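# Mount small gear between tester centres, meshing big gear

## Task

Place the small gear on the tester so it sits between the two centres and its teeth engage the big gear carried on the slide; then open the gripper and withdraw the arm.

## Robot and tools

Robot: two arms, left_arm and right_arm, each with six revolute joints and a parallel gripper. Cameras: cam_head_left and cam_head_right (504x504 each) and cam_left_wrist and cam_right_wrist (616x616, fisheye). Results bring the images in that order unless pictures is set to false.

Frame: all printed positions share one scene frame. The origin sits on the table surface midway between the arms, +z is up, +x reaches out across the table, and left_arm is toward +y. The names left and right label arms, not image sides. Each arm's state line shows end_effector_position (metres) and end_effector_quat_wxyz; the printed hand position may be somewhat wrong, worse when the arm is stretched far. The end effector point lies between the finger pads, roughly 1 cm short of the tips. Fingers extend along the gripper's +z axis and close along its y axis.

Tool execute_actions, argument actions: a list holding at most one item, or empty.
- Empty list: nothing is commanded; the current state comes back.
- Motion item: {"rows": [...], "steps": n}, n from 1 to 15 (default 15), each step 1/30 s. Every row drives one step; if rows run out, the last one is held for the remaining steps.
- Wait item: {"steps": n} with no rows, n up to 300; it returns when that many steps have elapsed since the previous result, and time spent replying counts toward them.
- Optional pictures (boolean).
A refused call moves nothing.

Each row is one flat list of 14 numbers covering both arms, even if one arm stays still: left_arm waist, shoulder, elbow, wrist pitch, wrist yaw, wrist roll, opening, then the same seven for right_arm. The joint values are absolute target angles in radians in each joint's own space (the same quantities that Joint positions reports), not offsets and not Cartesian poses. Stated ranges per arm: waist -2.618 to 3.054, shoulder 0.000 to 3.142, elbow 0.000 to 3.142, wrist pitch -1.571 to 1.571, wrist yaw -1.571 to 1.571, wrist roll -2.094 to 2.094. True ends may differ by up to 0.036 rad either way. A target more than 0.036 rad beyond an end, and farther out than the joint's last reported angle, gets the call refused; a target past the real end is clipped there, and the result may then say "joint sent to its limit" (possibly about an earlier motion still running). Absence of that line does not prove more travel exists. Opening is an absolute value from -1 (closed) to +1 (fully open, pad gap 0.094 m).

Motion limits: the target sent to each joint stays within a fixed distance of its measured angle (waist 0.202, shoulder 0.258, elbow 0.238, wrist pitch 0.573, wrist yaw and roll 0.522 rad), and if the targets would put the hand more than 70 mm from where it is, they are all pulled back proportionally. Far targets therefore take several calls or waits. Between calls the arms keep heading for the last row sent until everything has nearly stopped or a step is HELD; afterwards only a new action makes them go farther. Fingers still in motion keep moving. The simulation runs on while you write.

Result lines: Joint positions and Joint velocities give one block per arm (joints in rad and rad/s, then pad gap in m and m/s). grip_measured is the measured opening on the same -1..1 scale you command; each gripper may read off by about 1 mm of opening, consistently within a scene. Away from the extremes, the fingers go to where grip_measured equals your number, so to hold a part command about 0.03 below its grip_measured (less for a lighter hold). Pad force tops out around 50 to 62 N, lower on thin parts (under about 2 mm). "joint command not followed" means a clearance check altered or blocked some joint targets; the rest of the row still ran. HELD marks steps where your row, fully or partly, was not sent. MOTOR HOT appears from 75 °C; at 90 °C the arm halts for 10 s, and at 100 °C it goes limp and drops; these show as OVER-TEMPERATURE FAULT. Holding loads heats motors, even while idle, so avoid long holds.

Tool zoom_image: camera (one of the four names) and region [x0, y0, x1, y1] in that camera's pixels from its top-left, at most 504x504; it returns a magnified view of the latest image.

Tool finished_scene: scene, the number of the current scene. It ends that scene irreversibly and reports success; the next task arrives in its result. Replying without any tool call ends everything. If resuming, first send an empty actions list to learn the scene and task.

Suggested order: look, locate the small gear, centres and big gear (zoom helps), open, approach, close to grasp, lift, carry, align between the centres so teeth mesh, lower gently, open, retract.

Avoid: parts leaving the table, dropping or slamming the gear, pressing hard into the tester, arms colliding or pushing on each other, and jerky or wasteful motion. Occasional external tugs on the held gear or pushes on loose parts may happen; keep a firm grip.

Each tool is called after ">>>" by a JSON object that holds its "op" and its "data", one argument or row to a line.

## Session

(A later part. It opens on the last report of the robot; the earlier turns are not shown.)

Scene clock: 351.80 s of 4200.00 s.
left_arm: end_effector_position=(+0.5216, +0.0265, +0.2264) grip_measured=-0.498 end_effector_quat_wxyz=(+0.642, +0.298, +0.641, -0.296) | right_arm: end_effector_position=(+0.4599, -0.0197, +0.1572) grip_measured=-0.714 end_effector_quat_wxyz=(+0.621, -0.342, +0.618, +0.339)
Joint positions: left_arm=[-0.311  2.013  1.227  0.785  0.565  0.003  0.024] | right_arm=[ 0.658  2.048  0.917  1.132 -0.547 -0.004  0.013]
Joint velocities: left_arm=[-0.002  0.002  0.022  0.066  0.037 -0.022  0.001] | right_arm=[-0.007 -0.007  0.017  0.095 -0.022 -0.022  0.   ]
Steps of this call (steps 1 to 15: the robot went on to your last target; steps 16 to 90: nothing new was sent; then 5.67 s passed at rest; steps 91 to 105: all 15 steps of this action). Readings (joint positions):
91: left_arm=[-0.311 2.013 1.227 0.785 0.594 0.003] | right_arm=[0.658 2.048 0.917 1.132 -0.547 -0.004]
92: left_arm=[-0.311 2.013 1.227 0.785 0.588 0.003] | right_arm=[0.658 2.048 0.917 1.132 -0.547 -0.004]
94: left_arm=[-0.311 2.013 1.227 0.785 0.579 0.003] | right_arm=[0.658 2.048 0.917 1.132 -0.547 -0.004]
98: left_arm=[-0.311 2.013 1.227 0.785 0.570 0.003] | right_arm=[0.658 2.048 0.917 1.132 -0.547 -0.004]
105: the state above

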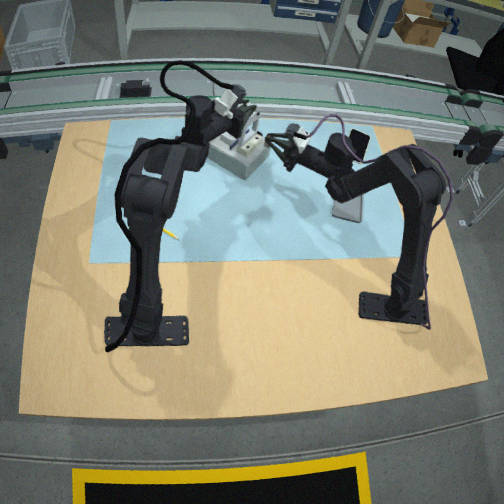

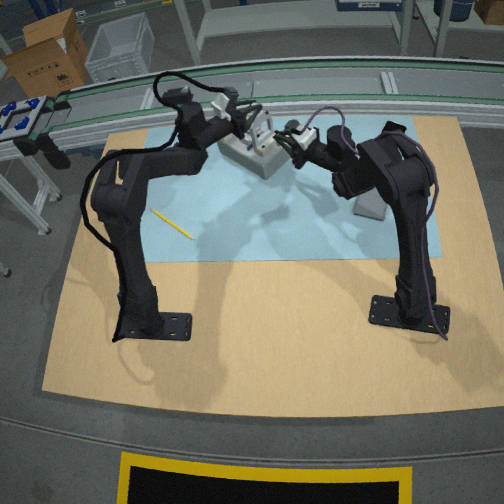

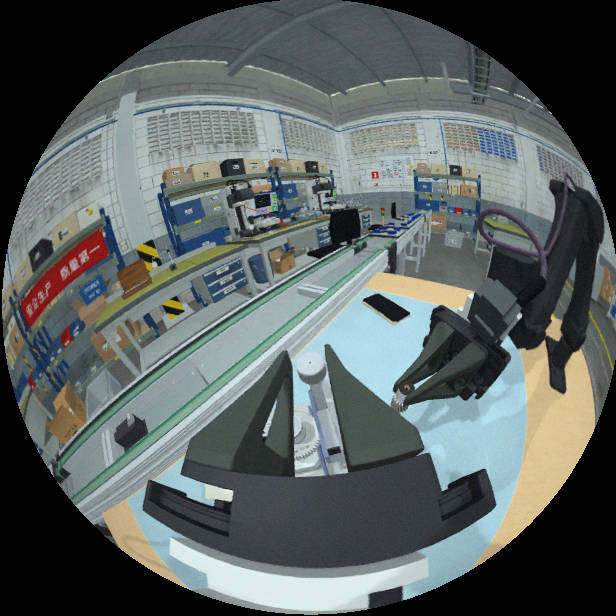

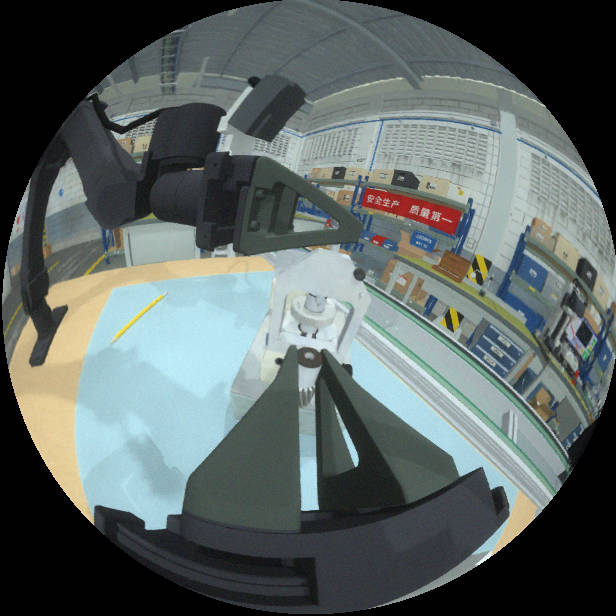

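>>> {"op": "execute_actions", "data": {
  "actions": [
    {"rows":[[-0.312,2.015,1.26,0.776,0.558,0,-0.55,0.662,2.06,0.94,1.13,-0.54,0.005,-0.75],[-0.312,2.015,1.26,0.776,0.558,0,-0.6,0.662,2.06,0.94,1.13,-0.54,0.005,-0.75],[-0.312,2.015,1.26,0.776,0.558,0,-0.63,0.662,2.06,0.94,1.13,-0.54,0.005,-0.75],[-0.312,2.015,1.26,0.776,0.558,0,-0.66,0.662,2.06,0.94,1.13,-0.54,0.005,-0.75],[-0.312,2.015,1.26,0.776,0.558,0,-0.69,0.662,2.06,0.94,1.13,-0.54,0.005,-0.75]],"steps":12}
  ],
  "pictures": false
}}

>>> {"op": "execute_actions", "data": {
  "actions": [
    {"rows":[[-0.312,2.0,1.265,0.776,0.558,0,-0.7,0.662,2.06,0.94,1.13,-0.54,0.005,-0.75],[-0.312,1.99,1.27,0.77,0.558,0,-0.7,0.662,2.06,0.94,1.13,-0.54,0.005,-0.75],[-0.312,1.98,1.275,0.765,0.558,0,-0.7,0.662,2.06,0.94,1.13,-0.54,0.005,-0.75],[-0.312,1.97,1.285,0.76,0.558,0,-0.7,0.662,2.06,0.94,1.13,-0.54,0.005,-0.75]],"steps":15}
  ]
}}

>>> {"op": "zoom_image", "data": {
  "camera": "cam_right_wrist",
  "region": [220, 170, 420, 390]
}}

Scene clock: 363.27 s of 4200.00 s.
left_arm: end_effector_position=(+0.5199, +0.0246, +0.2264) grip_measured=-0.680 end_effector_quat_wxyz=(+0.640, +0.302, +0.639, -0.300) | right_arm: end_effector_position=(+0.4599, -0.0197, +0.1572) grip_measured=-0.714 end_effector_quat_wxyz=(+0.621, -0.342, +0.618, +0.339)
Joint positions: left_arm=[-0.313  2.013  1.227  0.785  0.575  0.003  0.015] | right_arm=[ 0.658  2.048  0.917  1.132 -0.547 -0.004  0.013]
Joint velocities: left_arm=[ 0.007 -0.007  0.002  0.007 -0.007  0.007 -0.   ] | right_arm=[-0.017 -0.022 -0.012 -0.007  0.007  0.007  0.   ]
Steps of this call (steps 1 to 15: the robot went on to your last target; steps 16 to 90: nothing new was sent; then 8.07 s passed at rest; steps 91 to 102: all 12 steps of this action). Readings (joint positions):
91: left_arm=[-0.311 2.013 1.227 0.785 0.565 0.003] | right_arm=[0.658 2.048 0.917 1.132 -0.547 -0.004]
92: left_arm=[-0.311 2.013 1.227 0.785 0.568 0.003] | right_arm=[0.658 2.048 0.917 1.132 -0.547 -0.004]
94: left_arm=[-0.313 2.013 1.227 0.785 0.574 0.003] | right_arm=[0.658 2.048 0.917 1.132 -0.547 -0.004]
98: left_arm=[-0.313 2.013 1.227 0.785 0.575 0.003] | right_arm=[0.658 2.048 0.917 1.132 -0.547 -0.004]
102: the state above

Scene clock: 363.77 s of 4200.00 s.
left_arm: end_effector_position=(+0.5199, +0.0243, +0.2271) grip_measured=-0.687 end_effector_quat_wxyz=(+0.632, +0.302, +0.648, -0.301) | right_arm: end_effector_position=(+0.4599, -0.0197, +0.1572) grip_measured=-0.714 end_effector_quat_wxyz=(+0.621, -0.342, +0.618, +0.339)
Joint positions: left_arm=[-0.313  2.002  1.239  0.738  0.577  0.004  0.015] | right_arm=[ 0.658  2.048  0.917  1.132 -0.547 -0.004  0.013]
Joint velocities: left_arm=[ 0.012 -0.012 -0.002  0.007  0.007 -0.022  0.001] | right_arm=[ 0.012 -0.002 -0.012  0.037 -0.037 -0.037 -0.001]
Steps of this call (steps 1 to 15: all 15 steps of this action). Readings (joint positions):
1: left_arm=[-0.313 2.013 1.227 0.785 0.575 0.003] | right_arm=[0.658 2.048 0.917 1.132 -0.547 -0.004]
2: left_arm=[-0.313 2.013 1.227 0.785 0.575 0.003] | right_arm=[0.658 2.048 0.917 1.132 -0.547 -0.004]
4: left_arm=[-0.313 2.010 1.232 0.773 0.577 0.003] | right_arm=[0.658 2.048 0.917 1.132 -0.547 -0.004]
8: left_arm=[-0.313 2.004 1.237 0.746 0.577 0.003] | right_arm=[0.658 2.048 0.917 1.132 -0.547 -0.004]
15: the state above

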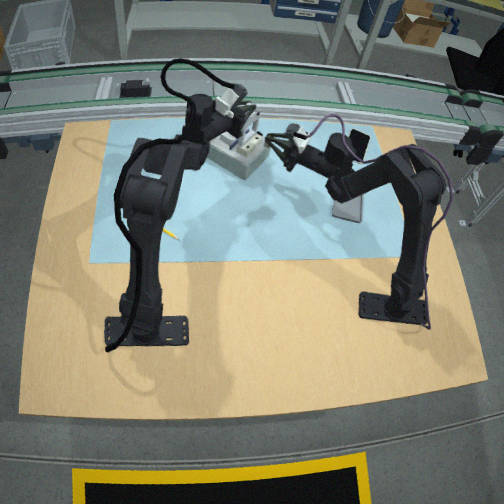

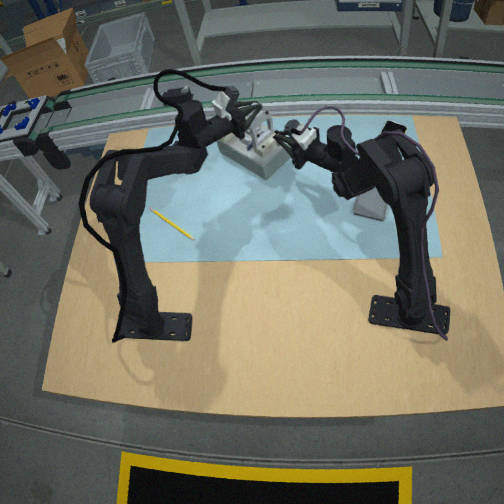

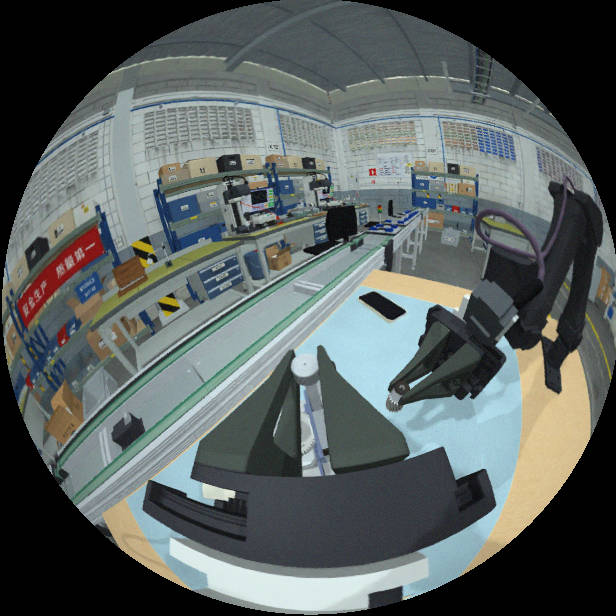

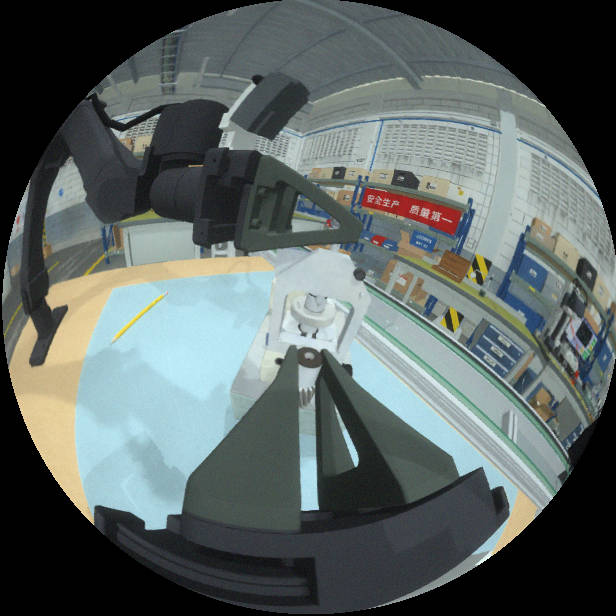

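Region (220, 170, 420, 390) of cam_right_wrist's 616x616 image, scaled by 2.291, with more detail than that image has; it fills the left 458 columns of this view, and the rest is white.

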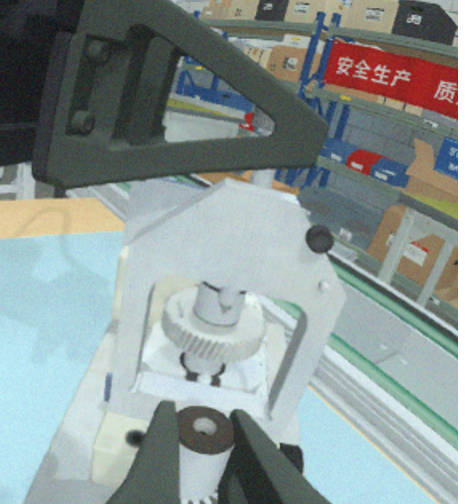

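>>> {"op": "execute_actions", "data": {
  "actions": [
    {"rows":[[-0.312,1.97,1.285,0.78,0.57,0,-0.72,0.662,2.06,0.94,1.13,-0.54,0.005,-0.75],[-0.312,1.965,1.29,0.8,0.57,0,-0.72,0.662,2.06,0.94,1.13,-0.54,0.005,-0.75],[-0.312,1.96,1.295,0.82,0.57,0,-0.72,0.662,2.06,0.94,1.13,-0.54,0.005,-0.75],[-0.312,1.955,1.3,0.84,0.57,0,-0.72,0.662,2.06,0.94,1.13,-0.54,0.005,-0.75],[-0.312,1.95,1.305,0.86,0.57,0,-0.72,0.662,2.06,0.94,1.13,-0.54,0.005,-0.75]],"steps":15}
  ],
  "pictures": false
}}

Scene clock: 371.13 s of 4200.00 s.
left_arm: end_effector_position=(+0.5198, +0.0242, +0.2315) grip_measured=-0.702 end_effector_quat_wxyz=(+0.638, +0.303, +0.641, -0.301) | right_arm: end_effector_position=(+0.4599, -0.0197, +0.1572) grip_measured=-0.714 end_effector_quat_wxyz=(+0.621, -0.342, +0.618, +0.339)
Joint positions: left_arm=[-0.313  2.002  1.239  0.757  0.578  0.004  0.014] | right_arm=[ 0.658  2.048  0.917  1.132 -0.547 -0.004  0.013]
Joint velocities: left_arm=[ 0.007  0.022 -0.007 -0.007 -0.037  0.051  0.   ] | right_arm=[-0.012 -0.007 -0.002  0.022 -0.066  0.007 -0.001]
Steps of this call (steps 1 to 15: the robot went on to your last target; steps 16 to 90: nothing new was sent; then 3.87 s passed at rest; steps 91 to 105: all 15 steps of this action). Readings (joint positions):
91: left_arm=[-0.313 2.002 1.239 0.738 0.577 0.004] | right_arm=[0.658 2.048 0.917 1.132 -0.547 -0.004]
92: left_arm=[-0.313 2.002 1.239 0.739 0.577 0.004] | right_arm=[0.658 2.048 0.917 1.132 -0.547 -0.004]
94: left_arm=[-0.313 2.002 1.239 0.743 0.577 0.004] | right_arm=[0.658 2.048 0.917 1.132 -0.547 -0.004]
98: left_arm=[-0.313 2.002 1.239 0.756 0.578 0.004] | right_arm=[0.658 2.048 0.917 1.132 -0.547 -0.004]
105: the state above

>>> {"op": "execute_actions", "data": {
  "actions": [
    {"rows":[[-0.312,1.94,1.31,0.865,0.57,0,-0.72,0.662,2.06,0.94,1.13,-0.54,0.005,-0.75],[-0.312,1.935,1.315,0.87,0.57,0,-0.72,0.662,2.06,0.94,1.13,-0.54,0.005,-0.75],[-0.312,1.93,1.32,0.875,0.57,0,-0.72,0.662,2.06,0.94,1.13,-0.54,0.005,-0.75],[-0.312,1.925,1.325,0.88,0.57,0,-0.72,0.662,2.06,0.94,1.13,-0.54,0.005,-0.75],[-0.312,1.92,1.33,0.88,0.57,0,-0.72,0.662,2.06,0.94,1.13,-0.54,0.005,-0.75]],"steps":15}
  ]
}}

>>> {"op": "zoom_image", "data": {
  "camera": "cam_right_wrist",
  "region": [220, 170, 420, 390]
}}

Scene clock: 377.30 s of 4200.00 s.
left_arm: end_effector_position=(+0.5196, +0.0241, +0.2399) grip_measured=-0.702 end_effector_quat_wxyz=(+0.642, +0.304, +0.636, -0.301) | right_arm: end_effector_position=(+0.4599, -0.0197, +0.1572) grip_measured=-0.714 end_effector_quat_wxyz=(+0.621, -0.342, +0.618, +0.339)
Joint positions: left_arm=[-0.313  1.991  1.249  0.748  0.579  0.004  0.014] | right_arm=[ 0.658  2.048  0.917  1.132 -0.547 -0.004  0.013]
Joint velocities: left_arm=[-0.027  0.012  0.007  0.007  0.022 -0.022 -0.   ] | right_arm=[-0.007  0.017  0.007 -0.037 -0.007 -0.037  0.001]
Steps of this call (steps 1 to 15: the robot went on to your last target; steps 16 to 90: nothing new was sent; then 2.67 s passed at rest; steps 91 to 105: all 15 steps of this action). Readings (joint positions):
91: left_arm=[-0.313 2.001 1.239 0.757 0.578 0.004] | right_arm=[0.658 2.048 0.917 1.132 -0.547 -0.004]
92: left_arm=[-0.313 2.000 1.240 0.757 0.578 0.004] | right_arm=[0.658 2.048 0.917 1.132 -0.547 -0.004]
94: left_arm=[-0.313 1.998 1.243 0.757 0.579 0.004] | right_arm=[0.658 2.048 0.917 1.132 -0.547 -0.004]
98: left_arm=[-0.313 1.992 1.248 0.751 0.579 0.004] | right_arm=[0.658 2.048 0.917 1.132 -0.547 -0.004]
105: the state above

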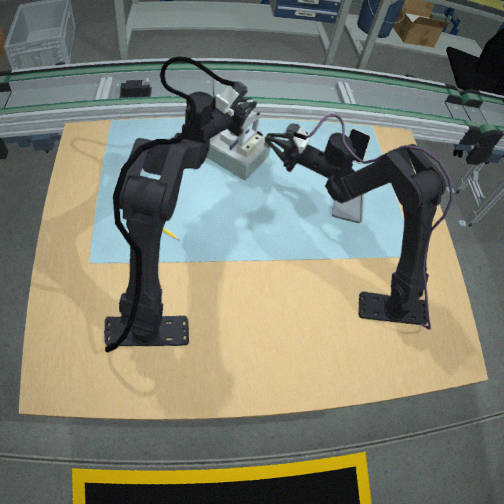

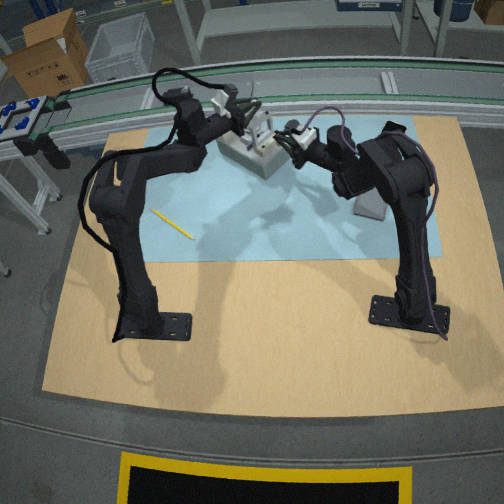

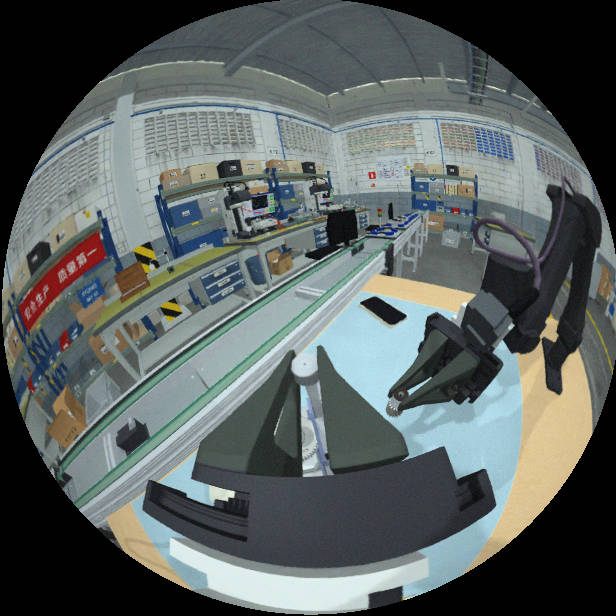

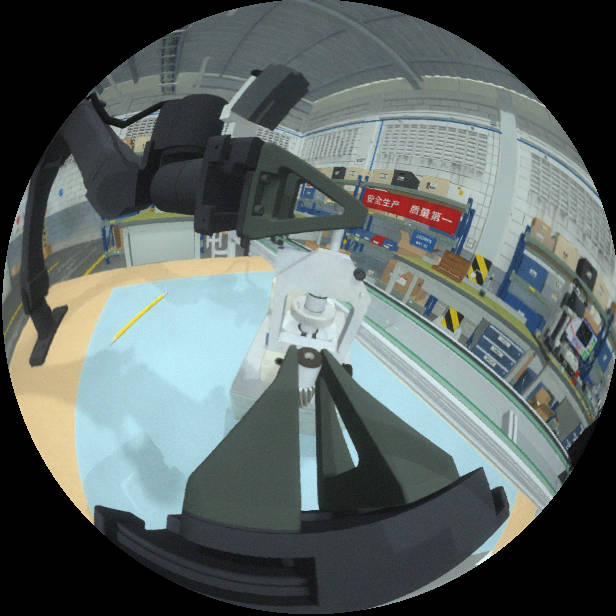

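Region (220, 170, 420, 390) of cam_right_wrist's 616x616 image, scaled by 2.291, with more detail than that image has; it fills the left 458 columns of this view, and the rest is white.

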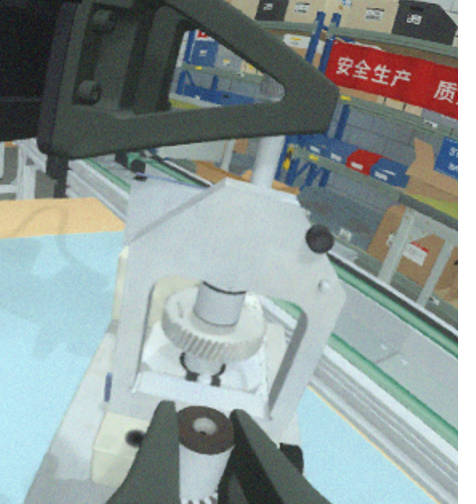

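>>> {"op": "execute_actions", "data": {
  "actions": [
    {"rows":[[-0.312,1.915,1.335,0.885,0.57,0,-0.72,0.668,2.065,0.96,1.12,-0.535,0.005,-0.75],[-0.312,1.91,1.34,0.89,0.57,0,-0.72,0.674,2.073,0.98,1.11,-0.53,0.005,-0.75],[-0.312,1.91,1.34,0.89,0.57,0,-0.72,0.68,2.082,1.0,1.1,-0.52,0.005,-0.75],[-0.312,1.91,1.34,0.89,0.57,0,-0.72,0.687,2.092,1.02,1.09,-0.515,0.005,-0.75],[-0.312,1.91,1.34,0.89,0.57,0,-0.72,0.694,2.102,1.04,1.08,-0.505,0.005,-0.75],[-0.312,1.91,1.34,0.89,0.57,0,-0.72,0.7,2.112,1.055,1.07,-0.5,0.005,-0.75],[-0.312,1.91,1.34,0.89,0.57,0,-0.72,0.706,2.122,1.07,1.06,-0.493,0.005,-0.75],[-0.312,1.91,1.34,0.89,0.57,0,-0.72,0.711,2.13,1.086,1.052,-0.488,0.005,-0.75]],"steps":15}
  ],
  "pictures": false
}}

>>> {"op": "execute_actions", "data": {
  "actions": [
    {"steps":12}
  ]
}}

>>> {"op": "zoom_image", "data": {
  "camera": "cam_right_wrist",
  "region": [220, 200, 420, 420]
}}

>>> {"op": "zoom_image", "data": {
  "camera": "cam_head_left",
  "region": [210, 80, 310, 180]
}}

Scene clock: 393.37 s of 4200.00 s.
left_arm: end_effector_position=(+0.5196, +0.0241, +0.2397) grip_measured=-0.702 end_effector_quat_wxyz=(+0.642, +0.304, +0.637, -0.301) | right_arm: end_effector_position=(+0.4781, +0.0107, +0.1652) grip_measured=-0.714 end_effector_quat_wxyz=(+0.625, -0.343, +0.613, +0.340)
Joint positions: left_arm=[-0.313  1.991  1.249  0.747  0.579  0.004  0.014] | right_arm=[ 0.705  2.114  1.064  1.065 -0.501 -0.004  0.013]
Joint velocities: left_arm=[-0.017 -0.027 -0.017 -0.066 -0.051  0.007  0.001] | right_arm=[ 0.012  0.017 -0.012 -0.051  0.051  0.037  0.001]
Steps of this call (steps 1 to 15: the robot went on to your last target; steps 16 to 90: nothing new was sent; then 12.57 s passed at rest; steps 91 to 105: all 15 steps of this action). Readings (joint positions):
91: left_arm=[-0.313 1.991 1.249 0.747 0.579 0.004] | right_arm=[0.658 2.048 0.920 1.130 -0.547 -0.004]
92: left_arm=[-0.313 1.991 1.249 0.747 0.579 0.004] | right_arm=[0.658 2.050 0.927 1.126 -0.546 -0.004]
94: left_arm=[-0.313 1.991 1.249 0.747 0.579 0.004] | right_arm=[0.661 2.062 0.959 1.115 -0.539 -0.004]
98: left_arm=[-0.313 1.991 1.249 0.747 0.579 0.004] | right_arm=[0.685 2.097 1.038 1.092 -0.515 -0.004]
105: the state above

Scene clock: 393.77 s of 4200.00 s.
left_arm: end_effector_position=(+0.5196, +0.0241, +0.2397) grip_measured=-0.702 end_effector_quat_wxyz=(+0.642, +0.304, +0.637, -0.301) | right_arm: end_effector_position=(+0.4790, +0.0102, +0.1630) grip_measured=-0.714 end_effector_quat_wxyz=(+0.623, -0.341, +0.617, +0.338)
Joint positions: left_arm=[-0.313  1.991  1.249  0.747  0.579  0.004  0.014] | right_arm=[ 0.705  2.115  1.064  1.057 -0.495 -0.004  0.013]
Joint velocities: left_arm=[-0.007 -0.017  0.012  0.007  0.022  0.037  0.001] | right_arm=[ 0.002 -0.002 -0.002 -0.037 -0.051 -0.022  0.   ]
Steps of this call (steps 1 to 12: the robot went on to your last target). Readings (joint positions):
1: left_arm=[-0.313 1.991 1.249 0.747 0.579 0.004] | right_arm=[0.705 2.114 1.064 1.063 -0.499 -0.004]
2: left_arm=[-0.313 1.991 1.249 0.747 0.579 0.004] | right_arm=[0.705 2.115 1.064 1.061 -0.499 -0.004]
4: left_arm=[-0.313 1.991 1.249 0.747 0.579 0.004] | right_arm=[0.705 2.115 1.064 1.058 -0.497 -0.004]
8: left_arm=[-0.313 1.991 1.249 0.747 0.579 0.004] | right_arm=[0.705 2.115 1.064 1.058 -0.496 -0.004]
12: the state above

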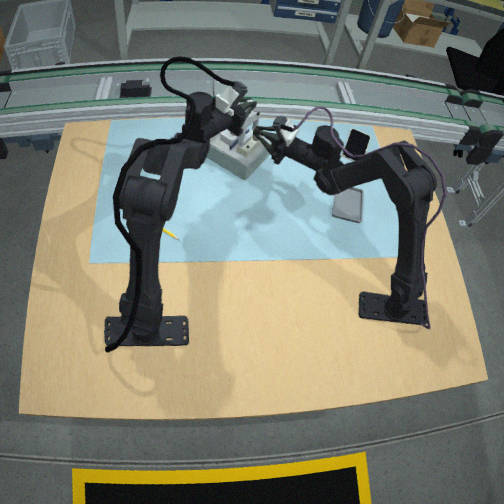

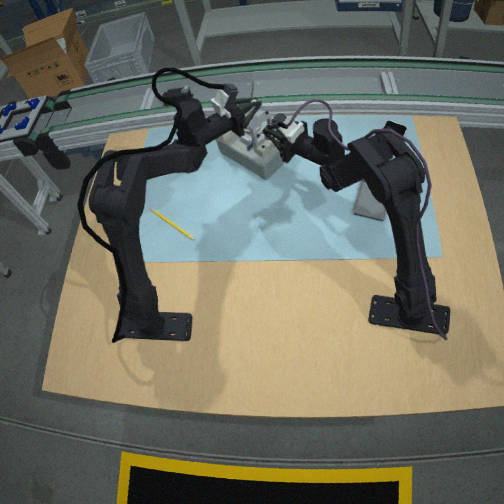

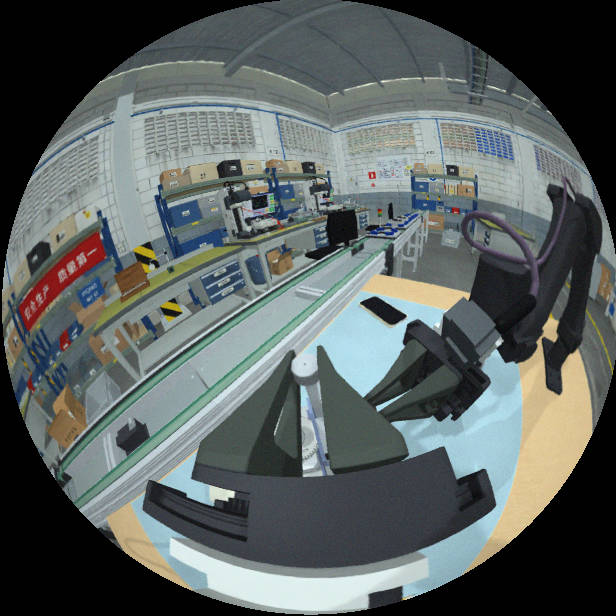

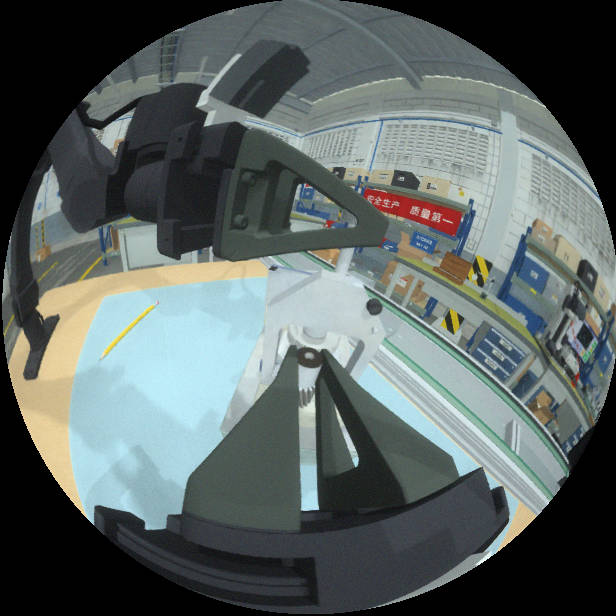

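Region (220, 200, 420, 420) of cam_right_wrist's 616x616 image, scaled by 2.291, with more detail than that image has; it fills the left 458 columns of this view, and the rest is white.

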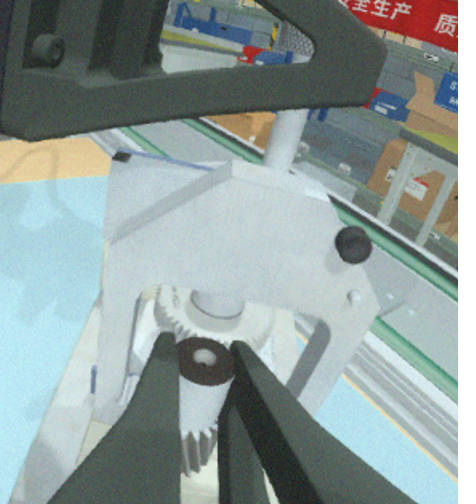

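Region (210, 80, 310, 180) of cam_head_left's 504x504 image, scaled by 5.040, with more detail than that image has.

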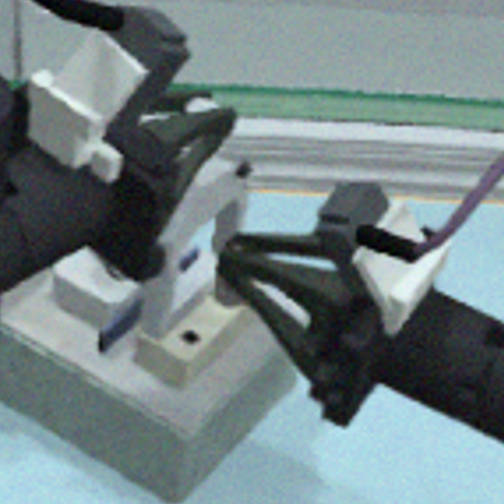

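>>> {"op": "execute_actions", "data": {
  "actions": [
    {"rows":[[-0.312,1.915,1.335,0.885,0.57,0,-0.72,0.711,2.14,1.07,1.07,-0.475,0.05,-0.75],[-0.312,1.915,1.335,0.885,0.57,0,-0.72,0.711,2.152,1.07,1.082,-0.46,0.098,-0.75]],"steps":15}
  ],
  "pictures": false
}}

>>> {"op": "execute_actions", "data": {
  "actions": [
    {"steps":8}
  ]
}}

>>> {"op": "zoom_image", "data": {
  "camera": "cam_right_wrist",
  "region": [220, 200, 420, 420]
}}

>>> {"op": "zoom_image", "data": {
  "camera": "cam_head_right",
  "region": [230, 90, 310, 170]
}}

Scene clock: 413.13 s of 4200.00 s.
left_arm: end_effector_position=(+0.5196, +0.0241, +0.2397) grip_measured=-0.702 end_effector_quat_wxyz=(+0.642, +0.304, +0.637, -0.301) | right_arm: end_effector_position=(+0.4840, +0.0079, +0.1511) grip_measured=-0.714 end_effector_quat_wxyz=(+0.606, -0.304, +0.642, +0.357)
Joint positions: left_arm=[-0.313  1.991  1.249  0.747  0.579  0.004  0.014] | right_arm=[ 0.705  2.141  1.064  1.066 -0.468  0.085  0.013]
Joint velocities: left_arm=[ 0.002  0.012 -0.002  0.022 -0.007  0.037 -0.   ] | right_arm=[ 0.012 -0.002  0.007 -0.007 -0.037 -0.022 -0.001]
Steps of this call (steps 1 to 15: the robot went on to your last target; steps 16 to 90: nothing new was sent; then 15.87 s passed at rest; steps 91 to 105: all 15 steps of this action). Readings (joint positions):
91: left_arm=[-0.313 1.991 1.249 0.747 0.579 0.004] | right_arm=[0.705 2.115 1.064 1.057 -0.493 0.003]
92: left_arm=[-0.313 1.991 1.249 0.747 0.579 0.004] | right_arm=[0.705 2.117 1.064 1.060 -0.490 0.019]
94: left_arm=[-0.313 1.991 1.249 0.747 0.579 0.004] | right_arm=[0.705 2.124 1.064 1.066 -0.481 0.044]
98: left_arm=[-0.313 1.991 1.249 0.747 0.579 0.004] | right_arm=[0.705 2.139 1.064 1.066 -0.472 0.071]
105: the state above

Scene clock: 413.40 s of 4200.00 s.
left_arm: end_effector_position=(+0.5196, +0.0241, +0.2397) grip_measured=-0.702 end_effector_quat_wxyz=(+0.642, +0.304, +0.637, -0.301) | right_arm: end_effector_position=(+0.4841, +0.0079, +0.1511) grip_measured=-0.714 end_effector_quat_wxyz=(+0.606, -0.303, +0.643, +0.358)
Joint positions: left_arm=[-0.313  1.991  1.249  0.747  0.579  0.004  0.014] | right_arm=[ 0.705  2.141  1.064  1.066 -0.467  0.088  0.013]
Joint velocities: left_arm=[-0.012 -0.002  0.007  0.022  0.037 -0.007  0.001] | right_arm=[ 0.012 -0.012  0.007  0.051 -0.007  0.051 -0.002]
Steps of this call (steps 1 to 8: the robot went on to your last target). Readings (joint positions):
1: left_arm=[-0.313 1.991 1.249 0.747 0.579 0.004] | right_arm=[0.705 2.141 1.064 1.066 -0.468 0.086]
2: left_arm=[-0.313 1.991 1.249 0.747 0.579 0.004] | right_arm=[0.705 2.141 1.064 1.066 -0.467 0.086]
4: left_arm=[-0.313 1.991 1.249 0.747 0.579 0.004] | right_arm=[0.705 2.141 1.064 1.066 -0.467 0.088]
8: the state above

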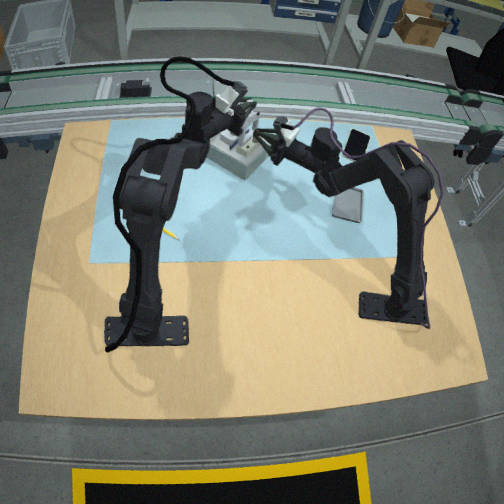

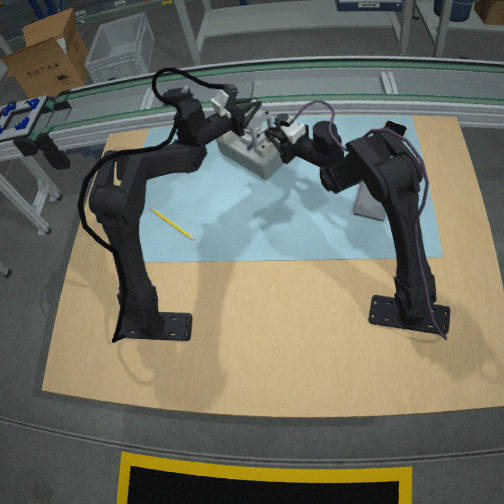

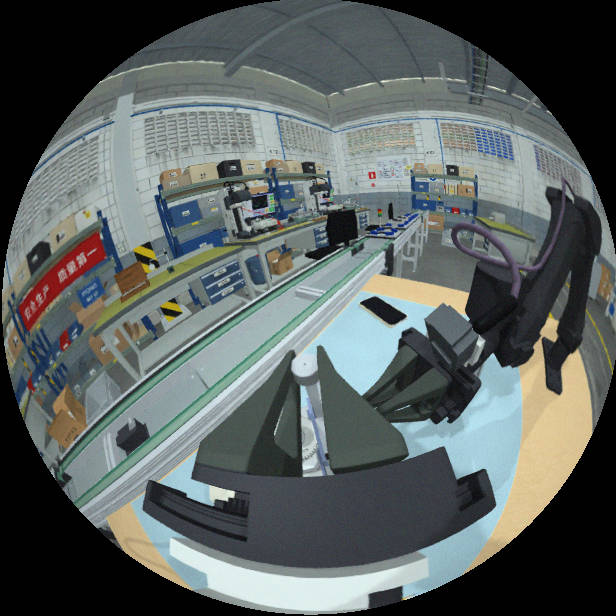

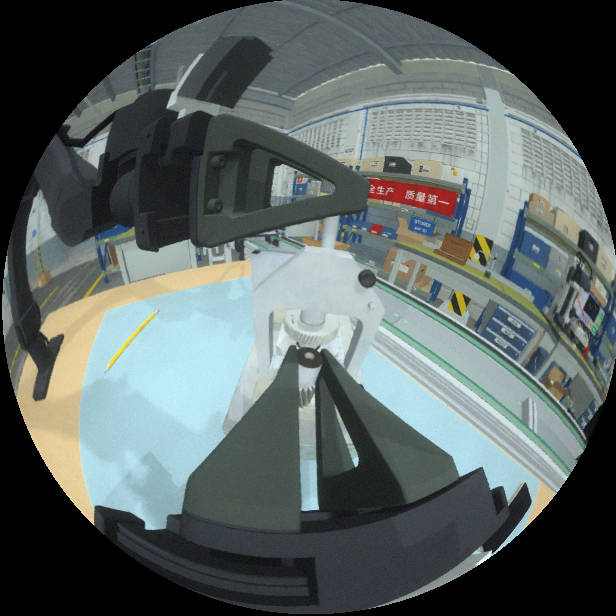

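Region (220, 200, 420, 420) of cam_right_wrist's 616x616 image, scaled by 2.291, with more detail than that image has; it fills the left 458 columns of this view, and the rest is white.

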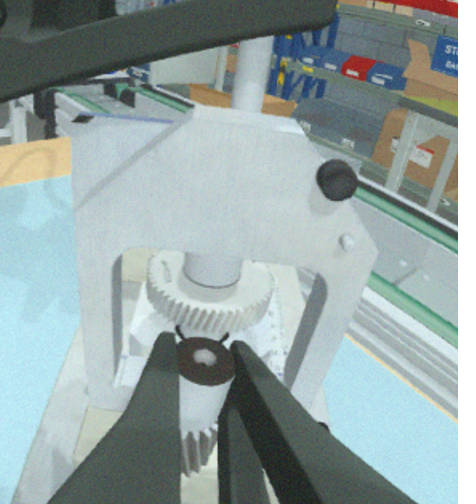

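Region (230, 90, 310, 170) of cam_head_right's 504x504 image, scaled by 6.300, with more detail than that image has.

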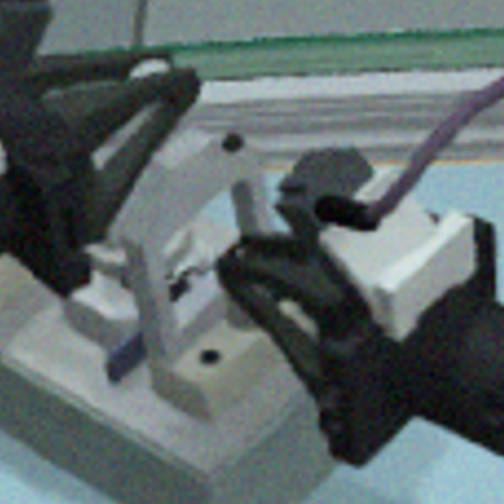

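>>> {"op": "execute_actions", "data": {
  "actions": [
    {"rows":[[-0.312,1.915,1.335,0.885,0.57,0,-0.72,0.713,2.152,1.095,1.07,-0.457,0.098,-0.75],[-0.312,1.915,1.335,0.885,0.57,0,-0.72,0.716,2.158,1.108,1.065,-0.454,0.098,-0.75],[-0.312,1.915,1.335,0.885,0.57,0,-0.72,0.719,2.165,1.12,1.058,-0.451,0.098,-0.75],[-0.312,1.915,1.335,0.885,0.57,0,-0.72,0.722,2.172,1.132,1.052,-0.448,0.098,-0.75],[-0.312,1.915,1.335,0.885,0.57,0,-0.72,0.725,2.179,1.144,1.046,-0.445,0.098,-0.75],[-0.312,1.915,1.335,0.885,0.57,0,-0.72,0.728,2.186,1.156,1.04,-0.442,0.098,-0.75],[-0.312,1.915,1.335,0.885,0.57,0,-0.72,0.732,2.193,1.168,1.034,-0.439,0.098,-0.75],[-0.312,1.915,1.335,0.885,0.57,0,-0.72,0.736,2.2,1.18,1.027,-0.436,0.098,-0.75],[-0.312,1.915,1.335,0.885,0.57,0,-0.72,0.739,2.206,1.19,1.022,-0.433,0.098,-0.75],[-0.312,1.915,1.335,0.885,0.57,0,-0.72,0.741,2.21,1.196,1.019,-0.432,0.098,-0.75]],"steps":15}
  ],
  "pictures": false
}}

>>> {"op": "execute_actions", "data": {
  "actions": [
    {"steps":12}
  ]
}}

>>> {"op": "zoom_image", "data": {
  "camera": "cam_right_wrist",
  "region": [220, 200, 420, 420]
}}

>>> {"op": "zoom_image", "data": {
  "camera": "cam_head_right",
  "region": [230, 90, 310, 170]
}}

Scene clock: 427.73 s of 4200.00 s.
left_arm: end_effector_position=(+0.5196, +0.0241, +0.2397) grip_measured=-0.702 end_effector_quat_wxyz=(+0.642, +0.304, +0.637, -0.301) | right_arm: end_effector_position=(+0.4967, +0.0284, +0.1544) grip_measured=-0.714 end_effector_quat_wxyz=(+0.610, -0.303, +0.638, +0.359)
Joint positions: left_arm=[-0.313  1.991  1.249  0.747  0.579  0.004  0.014] | right_arm=[ 0.732  2.196  1.17   1.028 -0.443  0.089  0.013]
Joint velocities: left_arm=[-0.017 -0.002 -0.002 -0.007 -0.081  0.007  0.   ] | right_arm=[ 0.002  0.012 -0.002 -0.125  0.007 -0.081 -0.   ]
Steps of this call (steps 1 to 15: the robot went on to your last target; steps 16 to 90: nothing new was sent; then 10.83 s passed at rest; steps 91 to 105: all 15 steps of this action). Readings (joint positions):
91: left_arm=[-0.313 1.991 1.249 0.747 0.579 0.004] | right_arm=[0.705 2.141 1.064 1.066 -0.467 0.089]
92: left_arm=[-0.313 1.991 1.249 0.747 0.579 0.004] | right_arm=[0.705 2.141 1.066 1.065 -0.466 0.089]
94: left_arm=[-0.313 1.991 1.249 0.747 0.579 0.004] | right_arm=[0.706 2.148 1.083 1.061 -0.464 0.089]
98: left_arm=[-0.313 1.991 1.249 0.747 0.579 0.004] | right_arm=[0.714 2.171 1.136 1.052 -0.452 0.089]
105: the state above

Scene clock: 428.13 s of 4200.00 s.
left_arm: end_effector_position=(+0.5196, +0.0241, +0.2397) grip_measured=-0.702 end_effector_quat_wxyz=(+0.642, +0.304, +0.637, -0.301) | right_arm: end_effector_position=(+0.4972, +0.0281, +0.1532) grip_measured=-0.714 end_effector_quat_wxyz=(+0.609, -0.302, +0.640, +0.358)
Joint positions: left_arm=[-0.313  1.991  1.249  0.747  0.579  0.004  0.014] | right_arm=[ 0.732  2.196  1.17   1.023 -0.439  0.089  0.013]
Joint velocities: left_arm=[-0.002  0.007 -0.017 -0.022  0.007 -0.022  0.   ] | right_arm=[ 0.012 -0.027 -0.002  0.066 -0.022 -0.007  0.001]
Steps of this call (steps 1 to 12: the robot went on to your last target). Readings (joint positions):
1: left_arm=[-0.313 1.991 1.249 0.747 0.579 0.004] | right_arm=[0.732 2.196 1.170 1.026 -0.443 0.089]
2: left_arm=[-0.313 1.991 1.249 0.747 0.579 0.004] | right_arm=[0.732 2.196 1.170 1.024 -0.442 0.089]
4: left_arm=[-0.313 1.991 1.249 0.747 0.579 0.004] | right_arm=[0.732 2.196 1.170 1.023 -0.440 0.089]
8: left_arm=[-0.313 1.991 1.249 0.747 0.579 0.004] | right_arm=[0.732 2.196 1.170 1.023 -0.440 0.089]
12: the state above

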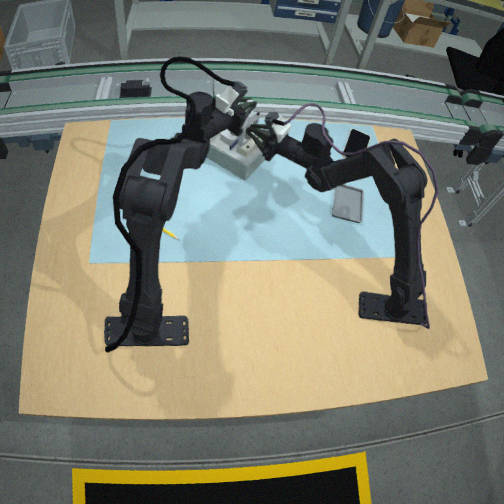

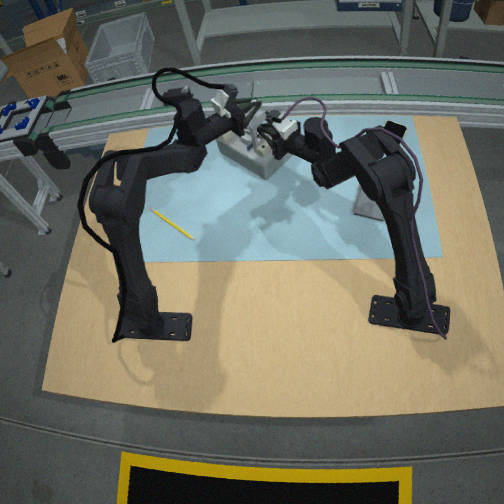

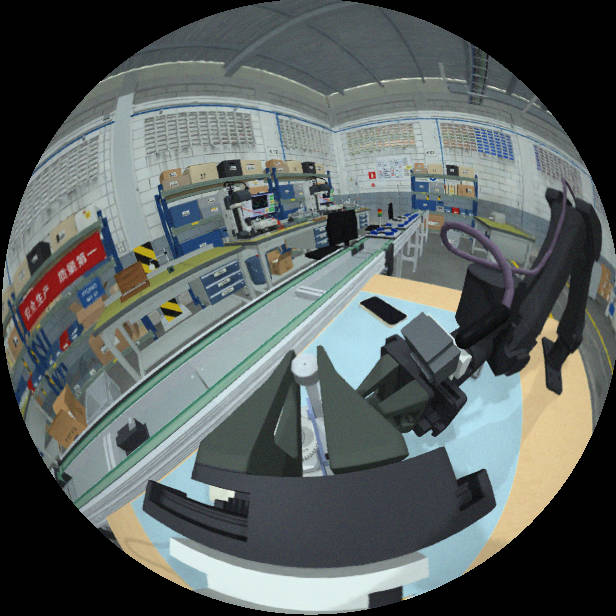

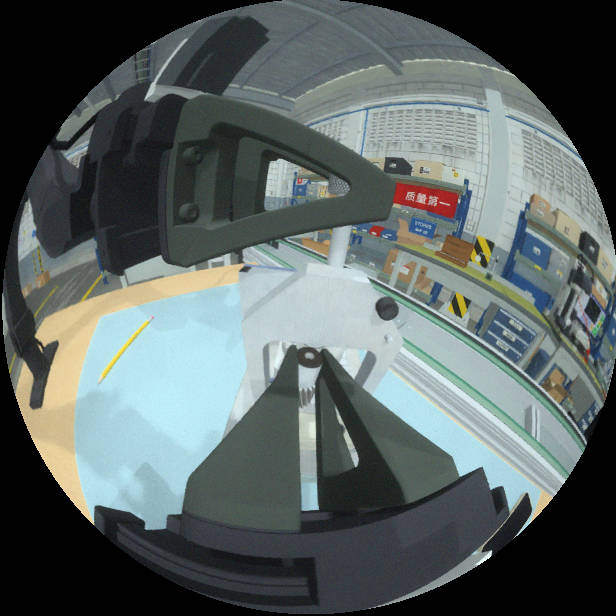

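Region (220, 200, 420, 420) of cam_right_wrist's 616x616 image, scaled by 2.291, with more detail than that image has; it fills the left 458 columns of this view, and the rest is white.

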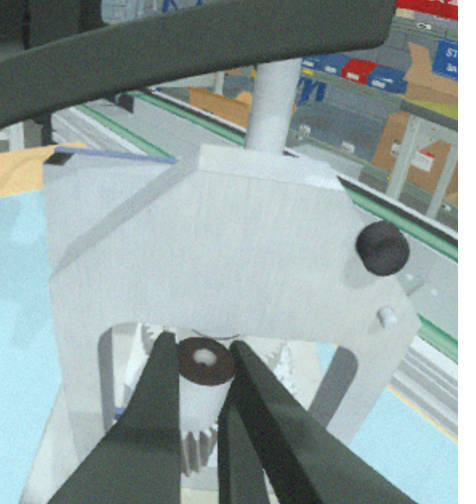

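Region (230, 90, 310, 170) of cam_head_right's 504x504 image, scaled by 6.300, with more detail than that image has.

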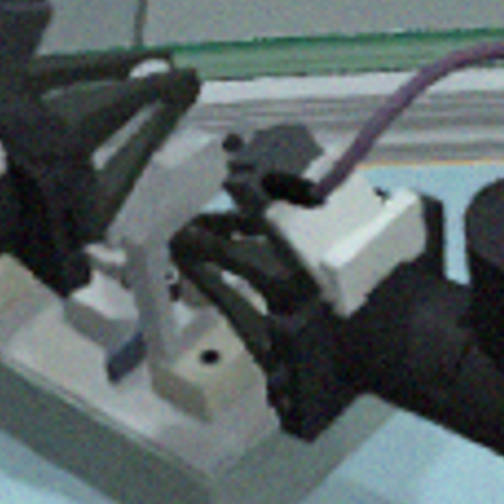

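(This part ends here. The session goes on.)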